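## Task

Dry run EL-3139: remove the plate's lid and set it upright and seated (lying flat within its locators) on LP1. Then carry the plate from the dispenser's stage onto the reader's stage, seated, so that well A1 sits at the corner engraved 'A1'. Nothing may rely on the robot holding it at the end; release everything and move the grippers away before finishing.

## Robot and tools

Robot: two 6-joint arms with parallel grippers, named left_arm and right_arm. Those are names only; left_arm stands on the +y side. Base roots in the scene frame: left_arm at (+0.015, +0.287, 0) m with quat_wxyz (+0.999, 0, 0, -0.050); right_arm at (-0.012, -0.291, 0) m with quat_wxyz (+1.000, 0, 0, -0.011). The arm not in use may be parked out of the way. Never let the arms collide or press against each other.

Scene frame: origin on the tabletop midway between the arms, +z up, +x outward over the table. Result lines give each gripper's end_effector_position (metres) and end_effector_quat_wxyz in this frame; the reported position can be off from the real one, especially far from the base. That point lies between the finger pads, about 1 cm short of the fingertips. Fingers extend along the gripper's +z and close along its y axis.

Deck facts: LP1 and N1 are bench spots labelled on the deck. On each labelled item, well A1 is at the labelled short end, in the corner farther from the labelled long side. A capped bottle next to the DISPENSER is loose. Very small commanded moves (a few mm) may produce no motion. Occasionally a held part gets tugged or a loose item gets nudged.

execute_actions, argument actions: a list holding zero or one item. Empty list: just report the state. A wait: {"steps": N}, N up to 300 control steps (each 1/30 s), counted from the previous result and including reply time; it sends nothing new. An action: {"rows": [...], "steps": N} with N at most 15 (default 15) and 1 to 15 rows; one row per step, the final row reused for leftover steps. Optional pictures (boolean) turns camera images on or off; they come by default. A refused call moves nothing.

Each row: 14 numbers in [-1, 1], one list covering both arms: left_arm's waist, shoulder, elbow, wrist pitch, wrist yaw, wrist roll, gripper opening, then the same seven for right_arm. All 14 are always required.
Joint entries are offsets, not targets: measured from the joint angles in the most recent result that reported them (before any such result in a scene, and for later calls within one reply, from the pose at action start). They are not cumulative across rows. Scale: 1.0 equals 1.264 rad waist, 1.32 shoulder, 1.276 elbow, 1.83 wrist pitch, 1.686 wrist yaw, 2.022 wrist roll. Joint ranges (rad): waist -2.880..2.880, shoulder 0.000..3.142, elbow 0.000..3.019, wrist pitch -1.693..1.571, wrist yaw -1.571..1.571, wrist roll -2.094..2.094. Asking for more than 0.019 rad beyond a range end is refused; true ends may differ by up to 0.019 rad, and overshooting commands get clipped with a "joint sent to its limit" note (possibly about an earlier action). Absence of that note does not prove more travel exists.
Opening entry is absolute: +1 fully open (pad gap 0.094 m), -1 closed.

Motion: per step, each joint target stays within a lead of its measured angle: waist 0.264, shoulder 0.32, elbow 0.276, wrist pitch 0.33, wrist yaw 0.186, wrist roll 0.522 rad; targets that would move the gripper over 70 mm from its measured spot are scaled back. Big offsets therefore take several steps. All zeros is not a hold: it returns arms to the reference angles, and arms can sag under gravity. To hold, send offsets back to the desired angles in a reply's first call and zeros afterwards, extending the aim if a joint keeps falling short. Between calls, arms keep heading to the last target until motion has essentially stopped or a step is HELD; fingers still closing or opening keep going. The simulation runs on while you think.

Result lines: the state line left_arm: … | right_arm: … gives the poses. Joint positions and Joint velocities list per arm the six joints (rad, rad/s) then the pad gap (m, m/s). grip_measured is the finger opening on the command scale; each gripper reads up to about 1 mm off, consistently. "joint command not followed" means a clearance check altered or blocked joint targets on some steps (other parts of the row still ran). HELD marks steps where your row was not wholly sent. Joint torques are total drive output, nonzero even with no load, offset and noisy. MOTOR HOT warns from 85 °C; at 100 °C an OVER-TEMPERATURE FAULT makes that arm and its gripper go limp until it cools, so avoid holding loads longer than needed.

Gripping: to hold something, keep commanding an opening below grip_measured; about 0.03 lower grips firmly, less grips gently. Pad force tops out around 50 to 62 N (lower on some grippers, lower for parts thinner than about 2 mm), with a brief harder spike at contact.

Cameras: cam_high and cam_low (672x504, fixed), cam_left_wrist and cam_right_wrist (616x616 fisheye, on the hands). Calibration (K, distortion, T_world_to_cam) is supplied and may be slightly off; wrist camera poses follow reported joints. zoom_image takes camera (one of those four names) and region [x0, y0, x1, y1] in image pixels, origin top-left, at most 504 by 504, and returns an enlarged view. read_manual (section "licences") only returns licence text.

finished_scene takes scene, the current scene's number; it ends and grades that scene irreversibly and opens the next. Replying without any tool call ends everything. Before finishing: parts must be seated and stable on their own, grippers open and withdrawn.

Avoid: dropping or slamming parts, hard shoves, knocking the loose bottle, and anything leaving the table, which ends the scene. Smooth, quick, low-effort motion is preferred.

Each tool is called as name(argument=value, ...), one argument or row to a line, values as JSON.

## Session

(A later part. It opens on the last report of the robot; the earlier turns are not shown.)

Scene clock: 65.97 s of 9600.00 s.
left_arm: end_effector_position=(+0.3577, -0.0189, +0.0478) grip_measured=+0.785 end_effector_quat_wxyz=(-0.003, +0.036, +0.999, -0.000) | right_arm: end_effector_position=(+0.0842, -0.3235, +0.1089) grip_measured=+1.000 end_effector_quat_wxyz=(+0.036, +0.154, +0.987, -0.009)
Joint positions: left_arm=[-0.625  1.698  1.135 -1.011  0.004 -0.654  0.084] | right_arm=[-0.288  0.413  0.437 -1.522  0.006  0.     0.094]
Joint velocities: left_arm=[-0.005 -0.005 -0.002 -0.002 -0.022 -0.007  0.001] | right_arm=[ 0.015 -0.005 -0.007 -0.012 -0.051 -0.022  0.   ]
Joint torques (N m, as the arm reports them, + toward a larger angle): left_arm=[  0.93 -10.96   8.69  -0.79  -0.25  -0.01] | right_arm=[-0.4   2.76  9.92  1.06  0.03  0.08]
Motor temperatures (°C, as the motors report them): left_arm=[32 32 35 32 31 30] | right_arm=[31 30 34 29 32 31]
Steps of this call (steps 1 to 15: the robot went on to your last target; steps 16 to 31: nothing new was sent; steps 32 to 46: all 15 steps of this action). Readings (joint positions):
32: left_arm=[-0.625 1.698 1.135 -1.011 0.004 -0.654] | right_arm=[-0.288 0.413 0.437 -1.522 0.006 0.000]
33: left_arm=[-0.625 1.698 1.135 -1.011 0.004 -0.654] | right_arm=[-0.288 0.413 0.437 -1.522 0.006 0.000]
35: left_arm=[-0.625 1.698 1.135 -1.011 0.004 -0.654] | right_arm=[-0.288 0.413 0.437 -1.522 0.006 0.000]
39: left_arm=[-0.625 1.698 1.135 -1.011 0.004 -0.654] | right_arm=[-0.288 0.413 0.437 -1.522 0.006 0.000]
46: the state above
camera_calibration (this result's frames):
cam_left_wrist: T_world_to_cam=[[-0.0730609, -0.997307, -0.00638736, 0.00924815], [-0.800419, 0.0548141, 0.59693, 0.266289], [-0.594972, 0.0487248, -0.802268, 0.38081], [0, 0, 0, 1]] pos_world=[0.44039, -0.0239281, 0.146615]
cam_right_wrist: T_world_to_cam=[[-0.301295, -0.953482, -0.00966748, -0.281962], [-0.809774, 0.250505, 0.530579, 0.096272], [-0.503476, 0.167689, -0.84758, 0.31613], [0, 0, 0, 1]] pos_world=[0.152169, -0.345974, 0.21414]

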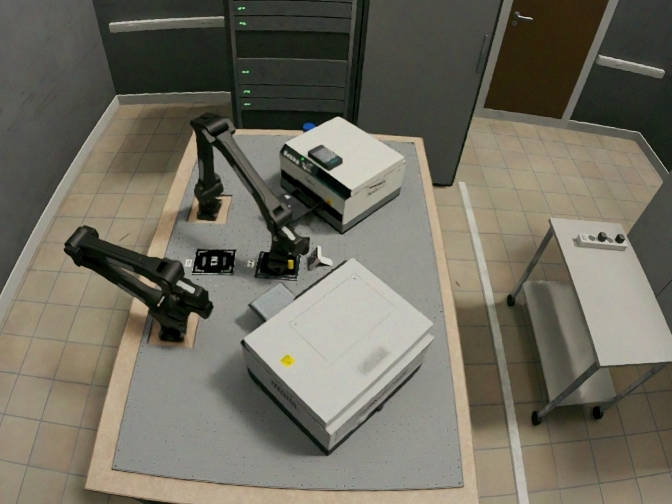

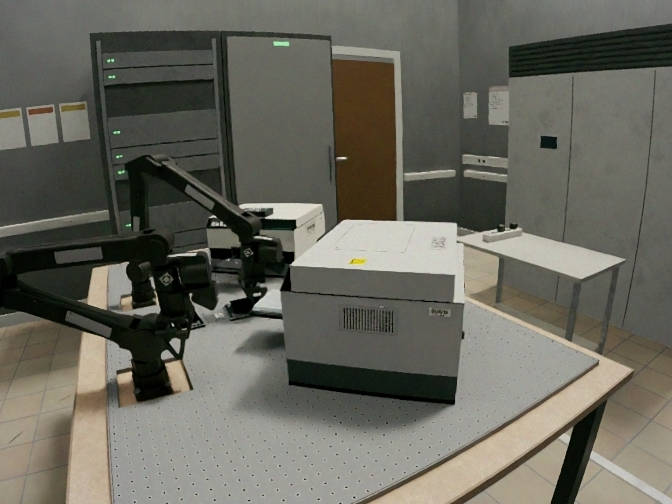

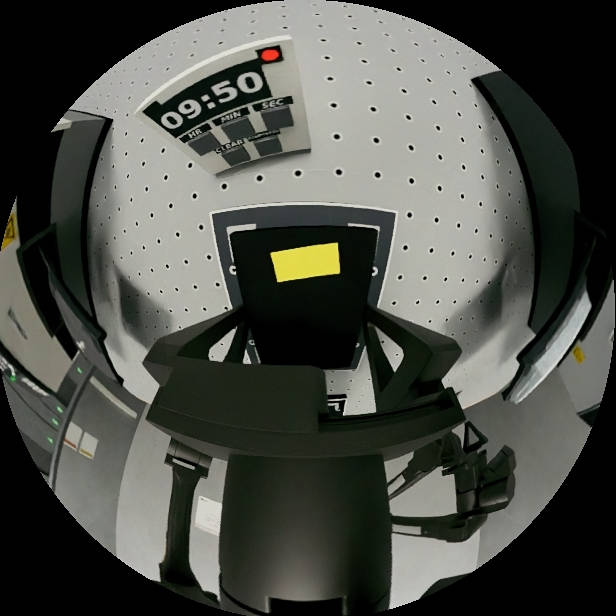

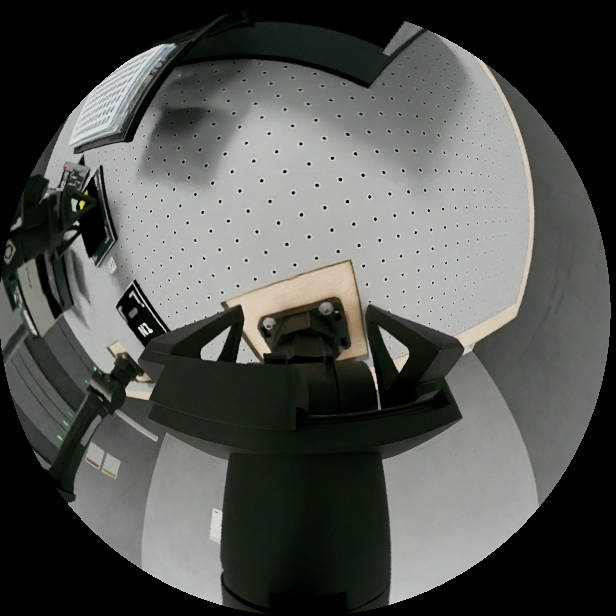

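Stuck by friction; unload and nudge.

execute_actions(
  actions=[
    {"rows":[[-0.014,-0.022,0.005,-0.012,0,0,0.755,0,0,0,0,0,0,1]]},
  ],
)

zoom_image(
  camera="cam_left_wrist",
  region=[200, 170, 420, 370],
)

Scene clock: 67.00 s of 9600.00 s.
left_arm: end_effector_position=(+0.3555, -0.0194, +0.0502) grip_measured=+0.785 end_effector_quat_wxyz=(-0.004, +0.038, +0.999, +0.000) | right_arm: end_effector_position=(+0.0842, -0.3235, +0.1089) grip_measured=+1.000 end_effector_quat_wxyz=(+0.036, +0.154, +0.987, -0.009)
Joint positions: left_arm=[-0.629  1.693  1.135 -1.019  0.004 -0.654  0.084] | right_arm=[-0.288  0.413  0.437 -1.522  0.006  0.     0.094]
Joint velocities: left_arm=[ 0.005 -0.005  0.022 -0.012 -0.022  0.022 -0.   ] | right_arm=[ 0.005  0.015  0.012  0.002 -0.037 -0.007  0.   ]
Joint torques (N m, as the arm reports them, + toward a larger angle): left_arm=[  0.89 -16.61   8.86  -0.45  -0.25   0.05] | right_arm=[-0.4   2.76  9.92  1.07  0.03  0.08]
Motor temperatures (°C, as the motors report them): left_arm=[32 32 35 32 31 30] | right_arm=[31 30 34 29 32 31]
Steps of this call (steps 1 to 15: the robot went on to your last target; step 16: nothing new was sent; steps 17 to 31: all 15 steps of this action). Readings (joint positions):
17: left_arm=[-0.625 1.696 1.135 -1.011 0.004 -0.654] | right_arm=[-0.288 0.413 0.437 -1.522 0.006 0.000]
18: left_arm=[-0.626 1.694 1.135 -1.012 0.004 -0.654] | right_arm=[-0.288 0.413 0.437 -1.522 0.006 0.000]
20: left_arm=[-0.627 1.693 1.135 -1.016 0.004 -0.654] | right_arm=[-0.288 0.413 0.437 -1.522 0.006 0.000]
24: left_arm=[-0.629 1.693 1.135 -1.019 0.004 -0.654] | right_arm=[-0.288 0.413 0.437 -1.522 0.006 0.000]
31: the state above
camera_calibration (this result's frames):
cam_left_wrist: T_world_to_cam=[[-0.0768747, -0.997012, -0.0075452, 0.0101168], [-0.799354, 0.0571077, 0.598141, 0.26278], [-0.595923, 0.0520132, -0.801356, 0.381772], [0, 0, 0, 1]] pos_world=[0.438339, -0.0247773, 0.148832]
cam_right_wrist: T_world_to_cam=[[-0.301295, -0.953482, -0.00966748, -0.281962], [-0.809774, 0.250505, 0.530579, 0.096272], [-0.503476, 0.167689, -0.84758, 0.31613], [0, 0, 0, 1]] pos_world=[0.152169, -0.345974, 0.21414]

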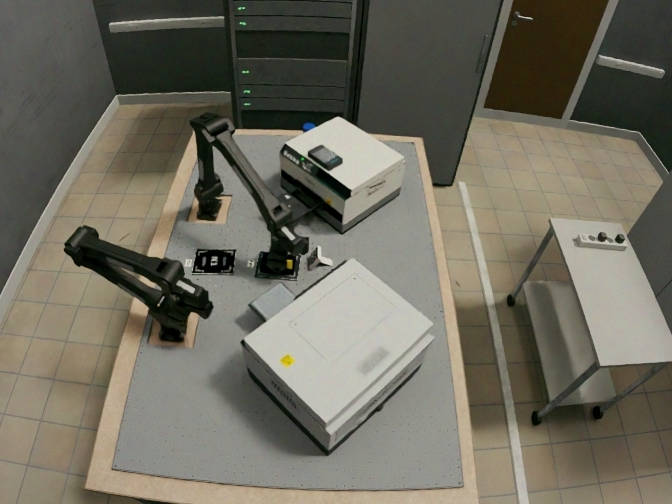

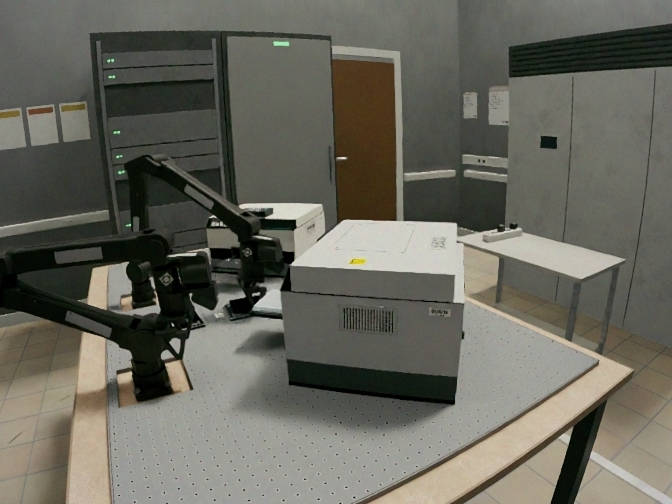

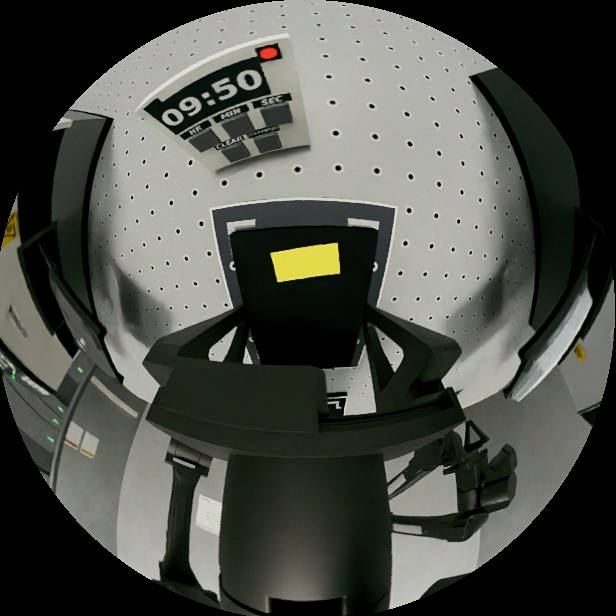

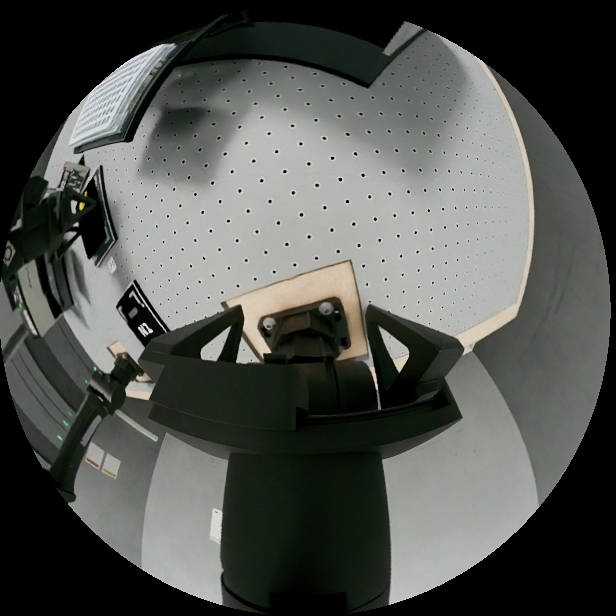

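Region (200, 170, 420, 370) of cam_left_wrist's 616x616 image, scaled by 2.291, with more detail than that image has; it fills the top 458 rows of this view, and the rest is white.

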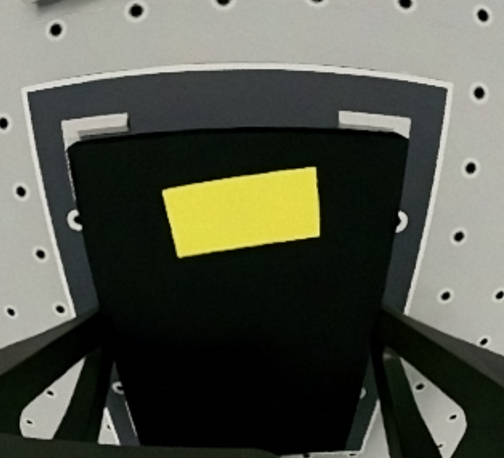

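execute_actions(
  actions=[
    {"rows":[[0,0.015,0.005,0.008,0,0,0.755,0,0,0,0,0,0,1],[0,0.02,0.005,0.008,0,0,0.755,0,0,0,0,0,0,1],[0,0.024,0.005,0.008,0,0,0.755,0,0,0,0,0,0,1],[0,0.028,0.005,0.008,0,0,0.755,0,0,0,0,0,0,1],[0,0.032,0.005,0.008,0,0,0.755,0,0,0,0,0,0,1]]},
  ],
  pictures=false,
)

execute_actions(
  actions=[
    {"rows":[[0,0,0.005,0,0,0,1,0,0,0,0,0,0,1]],"steps":8},
  ],
  pictures=false,
)

execute_actions(
  actions=[
    {"rows":[[0,-0.06,0.08,-0.04,0,0,1,0,0,0,0,0,0,1]]},
  ],
)

zoom_image(
  camera="cam_left_wrist",
  region=[200, 170, 420, 370],
)

Scene clock: 68.70 s of 9600.00 s.
left_arm: end_effector_position=(+0.3555, -0.0186, +0.0475) grip_measured=+0.785 end_effector_quat_wxyz=(-0.005, +0.038, +0.999, +0.003) | right_arm: end_effector_position=(+0.0842, -0.3235, +0.1089) grip_measured=+1.000 end_effector_quat_wxyz=(+0.036, +0.154, +0.987, -0.009)
Joint positions: left_arm=[-0.629  1.699  1.135 -1.019  0.001 -0.653  0.084] | right_arm=[-0.288  0.413  0.437 -1.522  0.006  0.     0.094]
Joint velocities: left_arm=[-0.015 -0.005 -0.002 -0.007  0.037  0.022 -0.   ] | right_arm=[ 0.005  0.005 -0.007 -0.002 -0.007 -0.037  0.   ]
Joint torques (N m, as the arm reports them, + toward a larger angle): left_arm=[  0.96 -10.83   8.8    0.77  -0.17  -0.06] | right_arm=[-0.38  2.79  9.92  1.07  0.03  0.08]
Motor temperatures (°C, as the motors report them): left_arm=[32 32 35 32 31 30] | right_arm=[31 30 34 29 32 31]
Steps of this call (steps 1 to 15: the robot went on to your last target; steps 16 to 36: nothing new was sent; steps 37 to 51: all 15 steps of this action). Readings (joint positions):
37: left_arm=[-0.629 1.693 1.135 -1.019 0.004 -0.654] | right_arm=[-0.288 0.413 0.437 -1.522 0.006 0.000]
38: left_arm=[-0.629 1.693 1.135 -1.019 0.004 -0.654] | right_arm=[-0.288 0.413 0.437 -1.522 0.006 0.000]
40: left_arm=[-0.629 1.696 1.135 -1.019 0.004 -0.654] | right_arm=[-0.288 0.413 0.437 -1.522 0.006 0.000]
44: left_arm=[-0.629 1.699 1.135 -1.019 0.001 -0.653] | right_arm=[-0.288 0.413 0.437 -1.522 0.006 0.000]
51: the state above

Scene clock: 68.97 s of 9600.00 s.
left_arm: end_effector_position=(+0.3555, -0.0186, +0.0475) grip_measured=+1.000 end_effector_quat_wxyz=(-0.005, +0.038, +0.999, +0.003) | right_arm: end_effector_position=(+0.0842, -0.3235, +0.1089) grip_measured=+1.000 end_effector_quat_wxyz=(+0.036, +0.154, +0.987, -0.009)
Joint positions: left_arm=[-0.629  1.699  1.135 -1.019  0.001 -0.652  0.094] | right_arm=[-0.288  0.413  0.437 -1.522  0.006  0.     0.094]
Joint velocities: left_arm=[ 0.005 -0.015 -0.007  0.002 -0.037  0.022  0.   ] | right_arm=[-0.005 -0.005  0.002  0.002 -0.022 -0.066  0.   ]
Joint torques (N m, as the arm reports them, + toward a larger angle): left_arm=[  2.48 -13.3    8.67   0.23  -0.16  -0.01] | right_arm=[-0.39  2.78  9.91  1.07  0.03  0.08]
Motor temperatures (°C, as the motors report them): left_arm=[32 32 35 32 31 30] | right_arm=[31 30 34 29 32 31]
Steps of this call (steps 1 to 8: all 8 steps of this action). Readings (joint positions):
1: left_arm=[-0.629 1.699 1.135 -1.019 0.001 -0.652] | right_arm=[-0.288 0.413 0.437 -1.522 0.006 0.000]
2: left_arm=[-0.629 1.699 1.135 -1.019 0.001 -0.652] | right_arm=[-0.288 0.413 0.437 -1.522 0.006 0.000]
4: left_arm=[-0.629 1.699 1.135 -1.019 0.001 -0.652] | right_arm=[-0.288 0.413 0.437 -1.522 0.006 0.000]
8: the state above

Scene clock: 69.47 s of 9600.00 s.
left_arm: end_effector_position=(+0.3678, -0.0296, +0.1009) grip_measured=+1.000 end_effector_quat_wxyz=(+0.025, +0.038, +0.999, -0.021) | right_arm: end_effector_position=(+0.0842, -0.3235, +0.1089) grip_measured=+1.000 end_effector_quat_wxyz=(+0.036, +0.154, +0.987, -0.009)
Joint positions: left_arm=[-0.629  1.625  1.197 -1.077  0.001 -0.652  0.094] | right_arm=[-0.288  0.413  0.437 -1.522  0.006  0.     0.094]
Joint velocities: left_arm=[-0.005  0.005 -0.002 -0.002 -0.051 -0.037  0.   ] | right_arm=[-0.015 -0.005 -0.002 -0.002  0.007  0.007  0.   ]
Joint torques (N m, as the arm reports them, + toward a larger angle): left_arm=[  0.76 -14.39  11.92  -0.31  -0.18   0.02] | right_arm=[-0.42  2.8   9.92  1.07  0.03  0.08]
Motor temperatures (°C, as the motors report them): left_arm=[32 32 35 32 31 30] | right_arm=[31 30 34 29 32 31]
Steps of this call (steps 1 to 15: all 15 steps of this action). Readings (joint positions):
1: left_arm=[-0.629 1.696 1.139 -1.028 0.001 -0.652] | right_arm=[-0.288 0.413 0.437 -1.522 0.006 0.000]
2: left_arm=[-0.629 1.694 1.146 -1.047 0.001 -0.652] | right_arm=[-0.288 0.413 0.437 -1.522 0.006 0.000]
4: left_arm=[-0.629 1.678 1.162 -1.069 0.001 -0.652] | right_arm=[-0.288 0.413 0.437 -1.522 0.006 0.000]
8: left_arm=[-0.629 1.639 1.189 -1.075 0.001 -0.652] | right_arm=[-0.288 0.413 0.437 -1.522 0.006 0.000]
15: the state above
camera_calibration (this result's frames):
cam_left_wrist: T_world_to_cam=[[-0.0790145, -0.996319, 0.0332419, -0.00208809], [-0.830985, 0.084249, 0.549879, 0.260098], [-0.550655, 0.0158249, -0.834583, 0.41594], [0, 0, 0, 1]] pos_world=[0.445012, -0.0305756, 0.204184]
cam_right_wrist: T_world_to_cam=[[-0.301295, -0.953482, -0.00966748, -0.281962], [-0.809774, 0.250505, 0.530579, 0.096272], [-0.503476, 0.167689, -0.84758, 0.31613], [0, 0, 0, 1]] pos_world=[0.152169, -0.345974, 0.21414]

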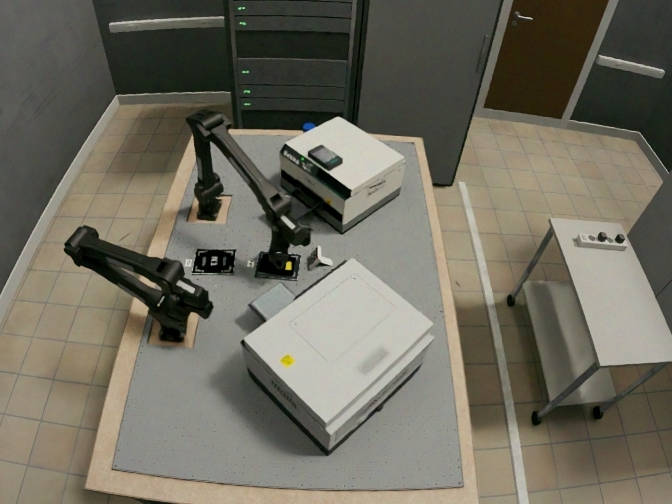

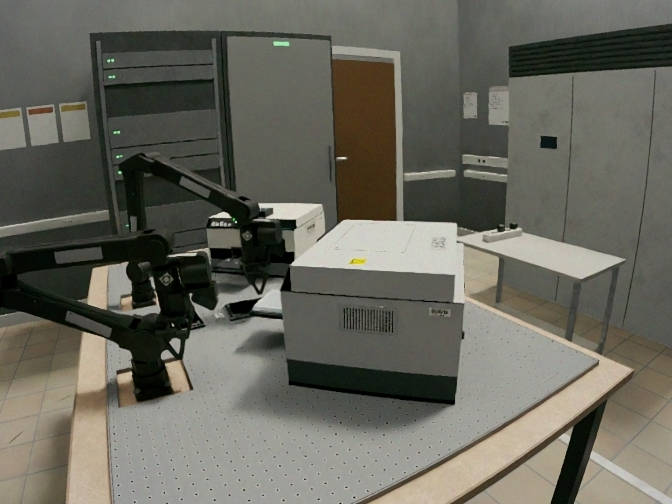

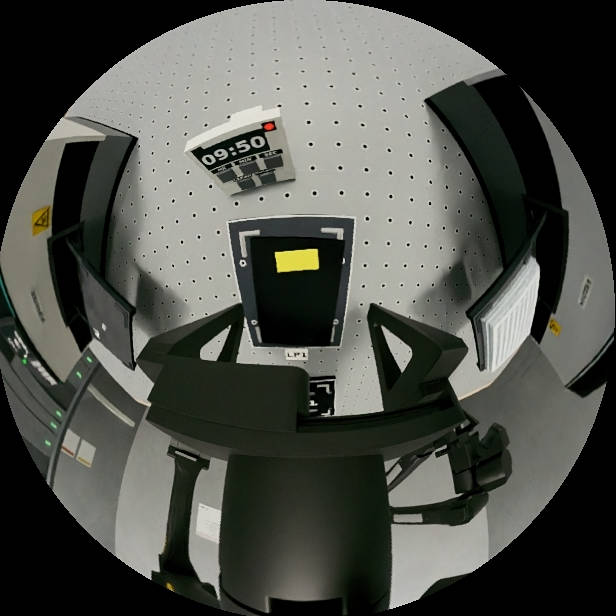

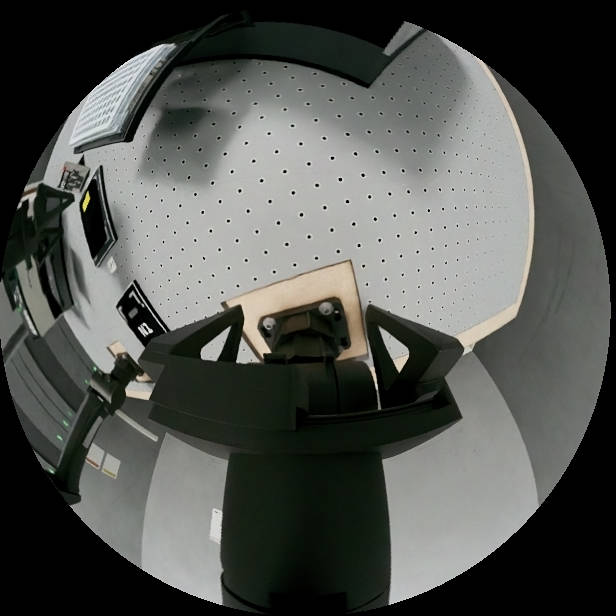

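Region (200, 170, 420, 370) of cam_left_wrist's 616x616 image, scaled by 2.291, with more detail than that image has; it fills the top 458 rows of this view, and the rest is white.

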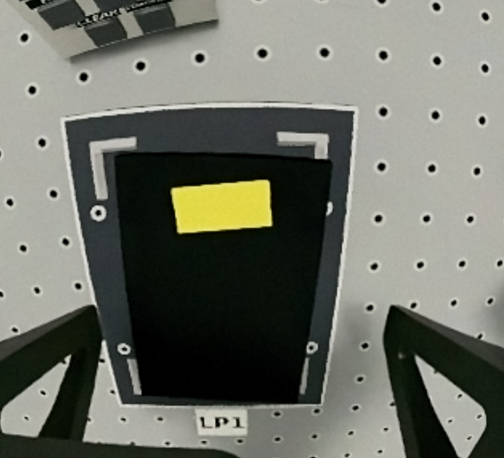

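execute_actions(
  actions=[
    {"rows":[[0,0.03,-0.02,0.02,0,0,1,0,0,0,0,0,0,1],[0,0.035,-0.03,0.03,0,0,1,0,0,0,0,0,0,1],[0,0.04,-0.04,0.04,0,0,1,0,0,0,0,0,0,1],[0,0.048,-0.053,0.049,0,0,1,0,0,0,0,0,0,1]]},
  ],
)

zoom_image(
  camera="cam_left_wrist",
  region=[200, 170, 420, 370],
)

zoom_image(
  camera="cam_low",
  region=[210, 270, 290, 330],
)

Scene clock: 71.20 s of 9600.00 s.
left_arm: end_effector_position=(+0.3560, -0.0191, +0.0499) grip_measured=+1.000 end_effector_quat_wxyz=(+0.002, +0.038, +0.999, -0.003) | right_arm: end_effector_position=(+0.0842, -0.3235, +0.1089) grip_measured=+1.000 end_effector_quat_wxyz=(+0.036, +0.154, +0.987, -0.009)
Joint positions: left_arm=[-0.629  1.686  1.126 -1.003  0.001 -0.652  0.094] | right_arm=[-0.288  0.413  0.437 -1.522  0.006  0.     0.094]
Joint velocities: left_arm=[-0.005  0.005  0.002  0.037 -0.037 -0.037  0.   ] | right_arm=[ 0.015 -0.024 -0.017 -0.012 -0.022 -0.007  0.   ]
Joint torques (N m, as the arm reports them, + toward a larger angle): left_arm=[  2.31 -13.19   8.45   0.83  -0.18   0.05] | right_arm=[-0.43  2.78  9.92  1.07  0.03  0.08]
Motor temperatures (°C, as the motors report them): left_arm=[32 32 35 32 31 30] | right_arm=[31 30 34 29 32 31]
Steps of this call (steps 1 to 15: the robot went on to your last target; steps 16 to 37: nothing new was sent; steps 38 to 52: all 15 steps of this action). Readings (joint positions):
38: left_arm=[-0.629 1.627 1.195 -1.074 0.001 -0.652] | right_arm=[-0.288 0.413 0.437 -1.522 0.006 0.000]
39: left_arm=[-0.629 1.627 1.191 -1.063 0.001 -0.652] | right_arm=[-0.288 0.413 0.437 -1.522 0.006 0.000]
41: left_arm=[-0.629 1.634 1.171 -1.032 0.001 -0.652] | right_arm=[-0.288 0.413 0.437 -1.522 0.006 0.000]
45: left_arm=[-0.629 1.668 1.135 -1.008 0.001 -0.652] | right_arm=[-0.288 0.413 0.437 -1.522 0.006 0.000]
52: the state above
camera_calibration (this result's frames):
cam_left_wrist: T_world_to_cam=[[-0.0783381, -0.996924, -0.00256661, 0.0107225], [-0.805875, 0.0618095, 0.588851, 0.26618], [-0.586881, 0.0481978, -0.808237, 0.378834], [0, 0, 0, 1]] pos_world=[0.437678, -0.0240219, 0.149475]
cam_right_wrist: T_world_to_cam=[[-0.301295, -0.953482, -0.00966748, -0.281962], [-0.809774, 0.250505, 0.530579, 0.096272], [-0.503476, 0.167689, -0.84758, 0.31613], [0, 0, 0, 1]] pos_world=[0.152169, -0.345974, 0.21414]

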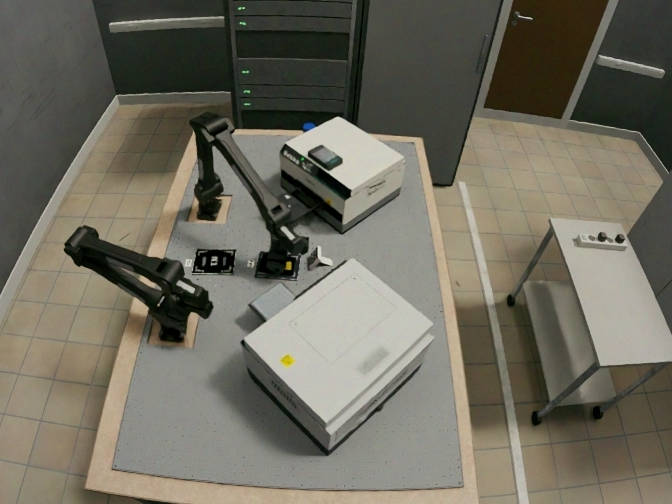

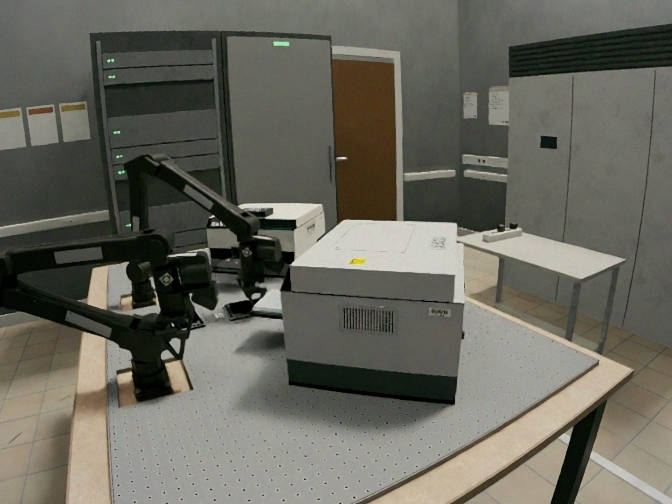

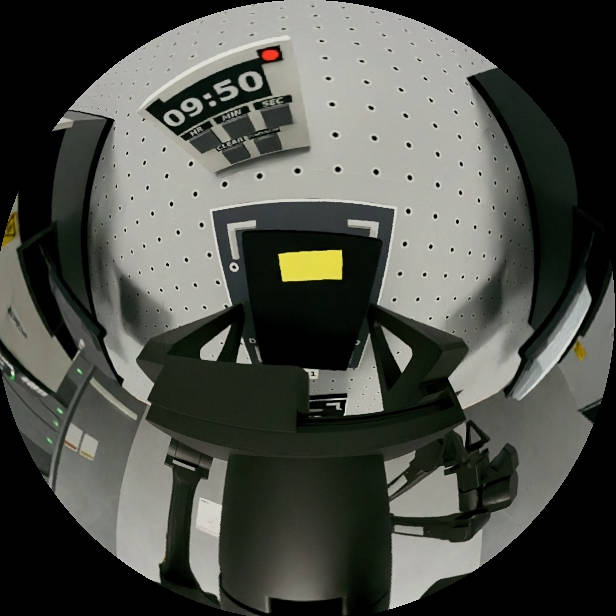

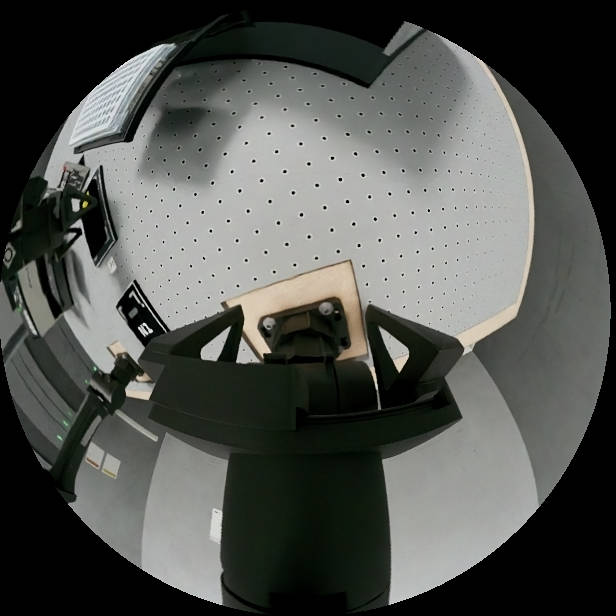

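Region (200, 170, 420, 370) of cam_left_wrist's 616x616 image, scaled by 2.291, with more detail than that image has; it fills the top 458 rows of this view, and the rest is white.

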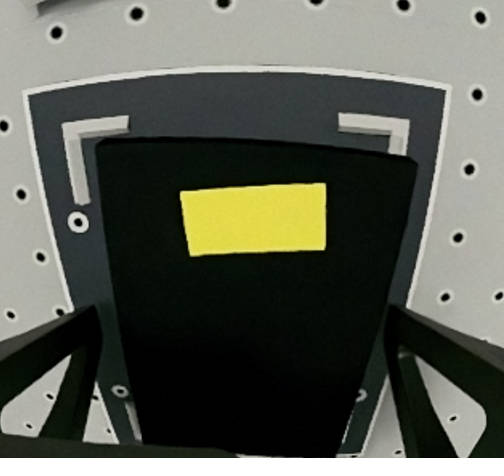

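Region (210, 270, 290, 330) of cam_low's 672x504 image, scaled by 6.300, with more detail than that image has; it fills the top 378 rows of this view, and the rest is white.

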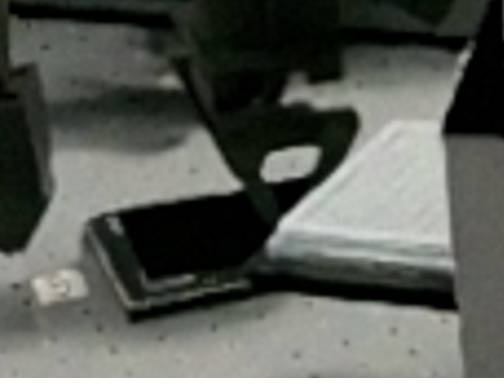

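execute_actions(
  actions=[
    {"rows":[[0,0,0.005,0.015,0,0.012,1,0,0,0,0,0,0,1],[0,0,0.005,0.015,0,0.012,1,0,0,0,0,0,0,1],[0,0,0.005,0.015,0,0.012,1,0,0,0,0,0,0,1],[0,0,0.005,0.015,0,0.012,1,0,0,0,0,0,0,1],[0,0.023,0.005,0.018,0,0.012,1,0,0,0,0,0,0,1]]},
  ],
)

zoom_image(
  camera="cam_left_wrist",
  region=[200, 170, 420, 370],
)

Scene clock: 75.00 s of 9600.00 s.
left_arm: end_effector_position=(+0.3583, -0.0211, +0.0449) grip_measured=+1.000 end_effector_quat_wxyz=(+0.004, +0.045, +0.999, -0.004) | right_arm: end_effector_position=(+0.0842, -0.3235, +0.1089) grip_measured=+1.000 end_effector_quat_wxyz=(+0.036, +0.154, +0.987, -0.009)
Joint positions: left_arm=[-0.629  1.698  1.126 -0.987  0.001 -0.639  0.094] | right_arm=[-0.288  0.413  0.437 -1.522  0.006  0.     0.094]
Joint velocities: left_arm=[ 0.005  0.005 -0.007 -0.012  0.007  0.037  0.   ] | right_arm=[ 0.005 -0.005 -0.012  0.007 -0.022 -0.037  0.   ]
Joint torques (N m, as the arm reports them, + toward a larger angle): left_arm=[  1.86 -12.14   8.68   0.69  -0.26   0.1 ] | right_arm=[-0.36  2.78  9.92  1.07  0.03  0.08]
Motor temperatures (°C, as the motors report them): left_arm=[32 32 35 32 31 30] | right_arm=[31 30 34 29 32 31]
Steps of this call (steps 1 to 15: the robot went on to your last target; steps 16 to 90: nothing new was sent; then 0.30 s passed at rest; steps 91 to 105: all 15 steps of this action). Readings (joint positions):
91: left_arm=[-0.629 1.686 1.126 -1.002 0.001 -0.650] | right_arm=[-0.288 0.413 0.437 -1.522 0.006 0.000]
92: left_arm=[-0.629 1.686 1.126 -0.998 0.001 -0.648] | right_arm=[-0.288 0.413 0.437 -1.522 0.006 0.000]
94: left_arm=[-0.629 1.686 1.126 -0.994 0.001 -0.644] | right_arm=[-0.288 0.413 0.437 -1.522 0.006 0.000]
98: left_arm=[-0.629 1.691 1.126 -0.988 0.001 -0.640] | right_arm=[-0.288 0.413 0.437 -1.522 0.006 0.000]
105: the state above
camera_calibration (this result's frames):
cam_left_wrist: T_world_to_cam=[[-0.0920164, -0.995757, 0.000320865, 0.0136385], [-0.807165, 0.0747775, 0.585571, 0.271972], [-0.583111, 0.0536232, -0.810621, 0.37513], [0, 0, 0, 1]] pos_world=[0.439523, -0.0268724, 0.144825]
cam_right_wrist: T_world_to_cam=[[-0.301295, -0.953482, -0.00966748, -0.281962], [-0.809774, 0.250505, 0.530579, 0.096272], [-0.503476, 0.167689, -0.84758, 0.31613], [0, 0, 0, 1]] pos_world=[0.152169, -0.345974, 0.21414]

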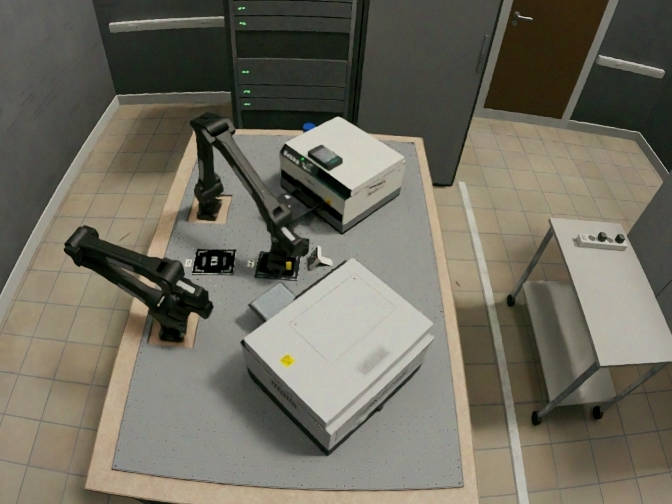

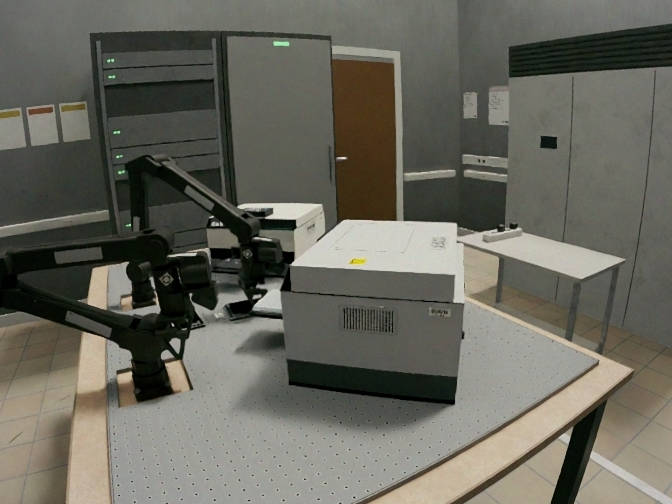

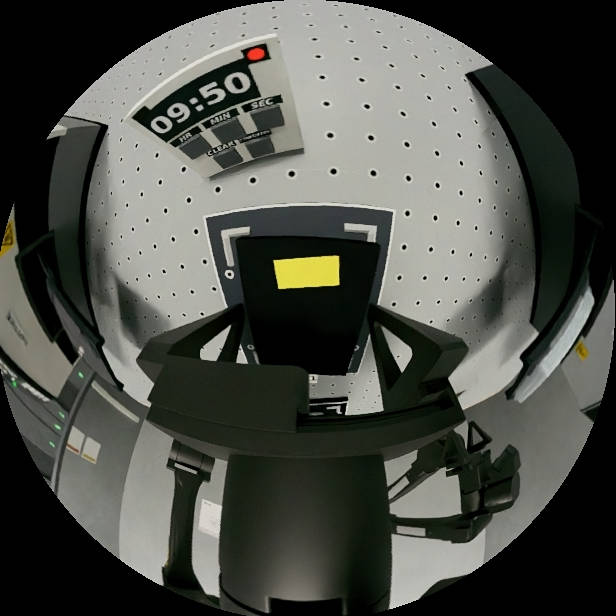

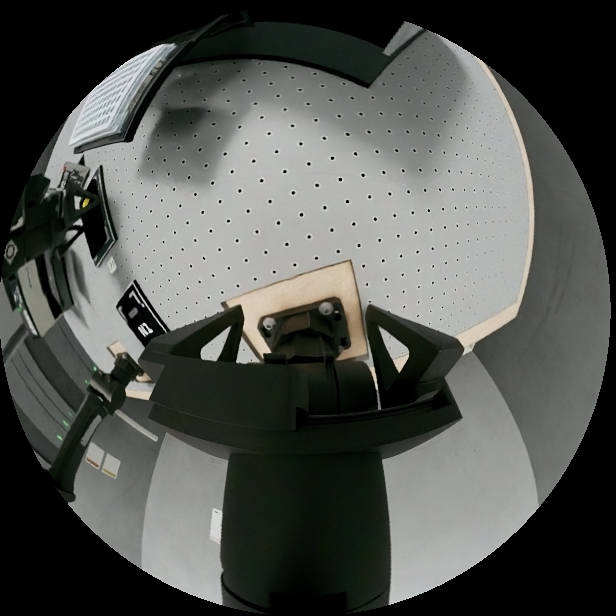

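Region (200, 170, 420, 370) of cam_left_wrist's 616x616 image, scaled by 2.291, with more detail than that image has; it fills the top 458 rows of this view, and the rest is white.

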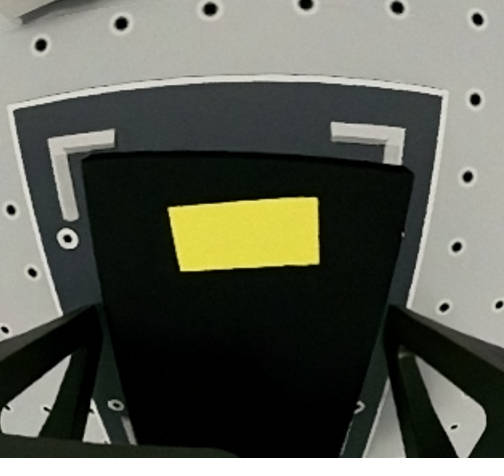

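Lower more, then close.

execute_actions(
  actions=[
    {"rows":[[0,0.024,0.005,0.01,0,0,1,0,0,0,0,0,0,1]],"steps":10},
  ],
  pictures=false,
)

execute_actions(
  actions=[
    {"rows":[[0,0,0.005,0,0,0,0.755,0,0,0,0,0,0,1]],"steps":10},
  ],
  pictures=false,
)

execute_actions(
  actions=[
    {"rows":[[0,-0.028,0.005,-0.02,0,-0.014,0.755,0,0,0,0,0,0,1]]},
  ],
)

zoom_image(
  camera="cam_left_wrist",
  region=[200, 170, 420, 370],
)

Scene clock: 76.03 s of 9600.00 s.
left_arm: end_effector_position=(+0.3585, -0.0214, +0.0424) grip_measured=+1.000 end_effector_quat_wxyz=(+0.003, +0.046, +0.999, -0.004) | right_arm: end_effector_position=(+0.0842, -0.3235, +0.1089) grip_measured=+1.000 end_effector_quat_wxyz=(+0.036, +0.154, +0.987, -0.009)
Joint positions: left_arm=[-0.629  1.704  1.126 -0.984  0.002 -0.638  0.094] | right_arm=[-0.288  0.413  0.437 -1.522  0.006  0.     0.094]
Joint velocities: left_arm=[ 0.005 -0.005 -0.012 -0.002 -0.037  0.007  0.   ] | right_arm=[-0.015 -0.005 -0.017  0.012 -0.11   0.037  0.   ]
Joint torques (N m, as the arm reports them, + toward a larger angle): left_arm=[  1.93 -11.14   8.71   0.73  -0.2    0.  ] | right_arm=[-0.41  2.74  9.93  1.07  0.03  0.08]
Motor temperatures (°C, as the motors report them): left_arm=[32 32 35 32 31 30] | right_arm=[31 30 34 29 32 31]
Steps of this call (steps 1 to 15: the robot went on to your last target; steps 16 to 21: nothing new was sent; steps 22 to 31: all 10 steps of this action). Readings (joint positions):
22: left_arm=[-0.629 1.699 1.126 -0.987 0.001 -0.638] | right_arm=[-0.288 0.413 0.437 -1.522 0.006 0.000]
23: left_arm=[-0.629 1.699 1.126 -0.987 0.001 -0.638] | right_arm=[-0.288 0.413 0.437 -1.522 0.006 0.000]
25: left_arm=[-0.629 1.704 1.126 -0.986 0.002 -0.638] | right_arm=[-0.288 0.413 0.437 -1.522 0.006 0.000]
29: left_arm=[-0.629 1.704 1.126 -0.984 0.002 -0.638] | right_arm=[-0.288 0.413 0.437 -1.522 0.006 0.000]
31: the state above

Scene clock: 76.37 s of 9600.00 s.
left_arm: end_effector_position=(+0.3584, -0.0215, +0.0424) grip_measured=+0.785 end_effector_quat_wxyz=(+0.003, +0.046, +0.999, -0.004) | right_arm: end_effector_position=(+0.0842, -0.3235, +0.1089) grip_measured=+1.000 end_effector_quat_wxyz=(+0.036, +0.154, +0.987, -0.009)
Joint positions: left_arm=[-0.629  1.704  1.126 -0.984  0.002 -0.638  0.084] | right_arm=[-0.288  0.413  0.437 -1.522  0.006  0.     0.094]
Joint velocities: left_arm=[-0.005 -0.015 -0.002 -0.017  0.022  0.037 -0.001] | right_arm=[-0.015  0.015 -0.012 -0.012 -0.081  0.007  0.   ]
Joint torques (N m, as the arm reports them, + toward a larger angle): left_arm=[  1.45 -13.17   8.5    0.21  -0.26   0.04] | right_arm=[-0.41  2.74  9.91  1.07  0.04  0.08]
Motor temperatures (°C, as the motors report them): left_arm=[32 32 35 32 31 30] | right_arm=[31 30 34 29 32 31]
Steps of this call (steps 1 to 10: all 10 steps of this action). Readings (joint positions):
1: left_arm=[-0.629 1.704 1.126 -0.984 0.002 -0.638] | right_arm=[-0.288 0.413 0.437 -1.522 0.006 0.000]
2: left_arm=[-0.629 1.704 1.126 -0.984 0.002 -0.638] | right_arm=[-0.288 0.413 0.437 -1.522 0.006 0.000]
4: left_arm=[-0.629 1.704 1.126 -0.984 0.002 -0.638] | right_arm=[-0.288 0.413 0.437 -1.522 0.006 0.000]
8: left_arm=[-0.629 1.704 1.126 -0.984 0.002 -0.638] | right_arm=[-0.288 0.413 0.437 -1.522 0.006 0.000]
10: the state above

Scene clock: 76.87 s of 9600.00 s.
left_arm: end_effector_position=(+0.3551, -0.0185, +0.0470) grip_measured=+0.785 end_effector_quat_wxyz=(-0.001, +0.037, +0.999, -0.000) | right_arm: end_effector_position=(+0.0842, -0.3235, +0.1089) grip_measured=+1.000 end_effector_quat_wxyz=(+0.036, +0.154, +0.987, -0.009)
Joint positions: left_arm=[-0.629  1.693  1.126 -1.005  0.002 -0.656  0.084] | right_arm=[-0.288  0.413  0.437 -1.522  0.006  0.     0.094]
Joint velocities: left_arm=[ 0.005  0.005 -0.012  0.012  0.066  0.066 -0.   ] | right_arm=[ 0.005 -0.005 -0.002 -0.002  0.051 -0.037  0.   ]
Joint torques (N m, as the arm reports them, + toward a larger angle): left_arm=[  1.21 -15.37   8.67  -0.43  -0.22  -0.02] | right_arm=[-0.37  2.77  9.92  1.07  0.03  0.08]
Motor temperatures (°C, as the motors report them): left_arm=[32 32 35 32 31 30] | right_arm=[31 30 34 29 32 31]
Steps of this call (steps 1 to 15: all 15 steps of this action). Readings (joint positions):
1: left_arm=[-0.629 1.703 1.126 -0.987 0.002 -0.640] | right_arm=[-0.288 0.413 0.437 -1.522 0.006 0.000]
2: left_arm=[-0.629 1.702 1.126 -0.992 0.002 -0.643] | right_arm=[-0.288 0.413 0.437 -1.522 0.006 0.000]
4: left_arm=[-0.629 1.698 1.126 -1.001 0.002 -0.648] | right_arm=[-0.288 0.413 0.437 -1.522 0.006 0.000]
8: left_arm=[-0.629 1.693 1.126 -1.005 0.002 -0.653] | right_arm=[-0.288 0.413 0.437 -1.522 0.006 0.000]
15: the state above
camera_calibration (this result's frames):
cam_left_wrist: T_world_to_cam=[[-0.0749505, -0.997164, -0.00675057, 0.0101549], [-0.801916, 0.0562484, 0.594783, 0.265317], [-0.592716, 0.0499926, -0.803858, 0.377909], [0, 0, 0, 1]] pos_world=[0.437516, -0.0236902, 0.146048]
cam_right_wrist: T_world_to_cam=[[-0.301295, -0.953482, -0.00966748, -0.281962], [-0.809774, 0.250505, 0.530579, 0.096272], [-0.503476, 0.167689, -0.84758, 0.31613], [0, 0, 0, 1]] pos_world=[0.152169, -0.345974, 0.21414]

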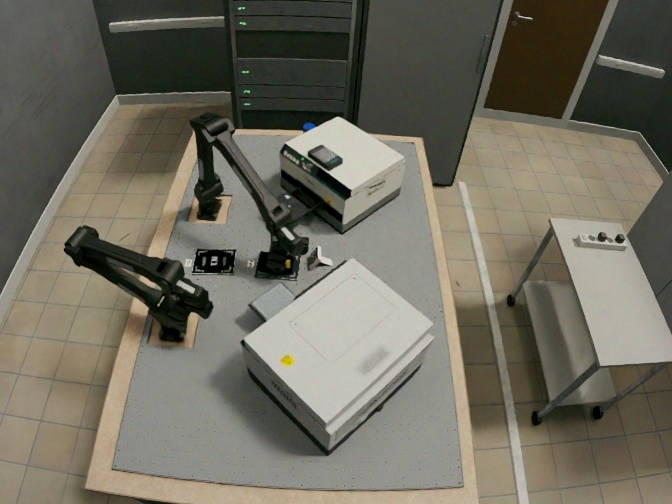

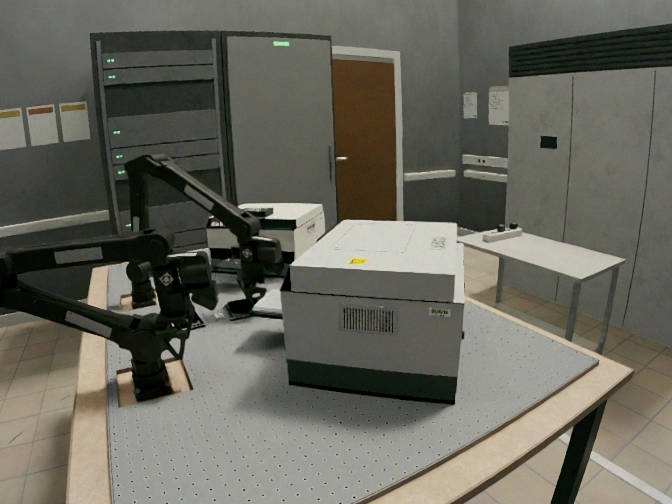

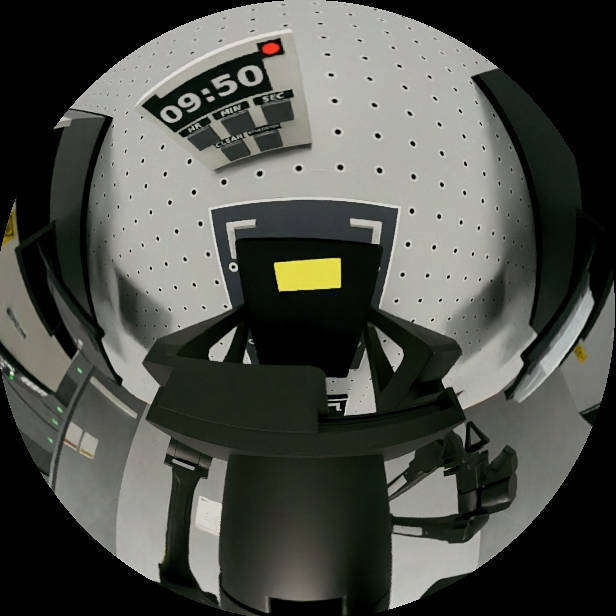

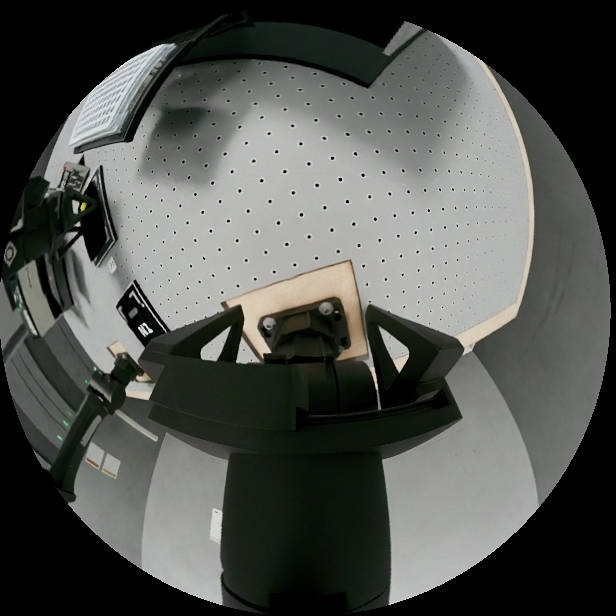

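Region (200, 170, 420, 370) of cam_left_wrist's 616x616 image, scaled by 2.291, with more detail than that image has; it fills the top 458 rows of this view, and the rest is white.

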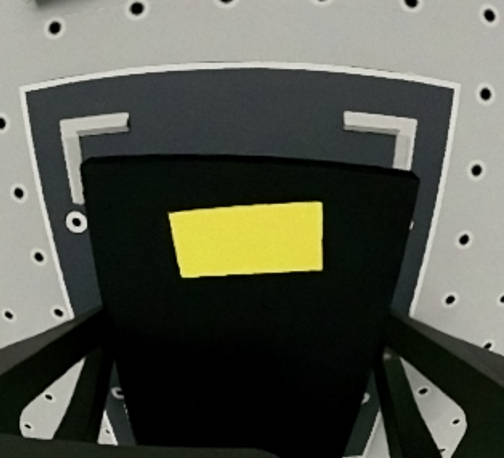

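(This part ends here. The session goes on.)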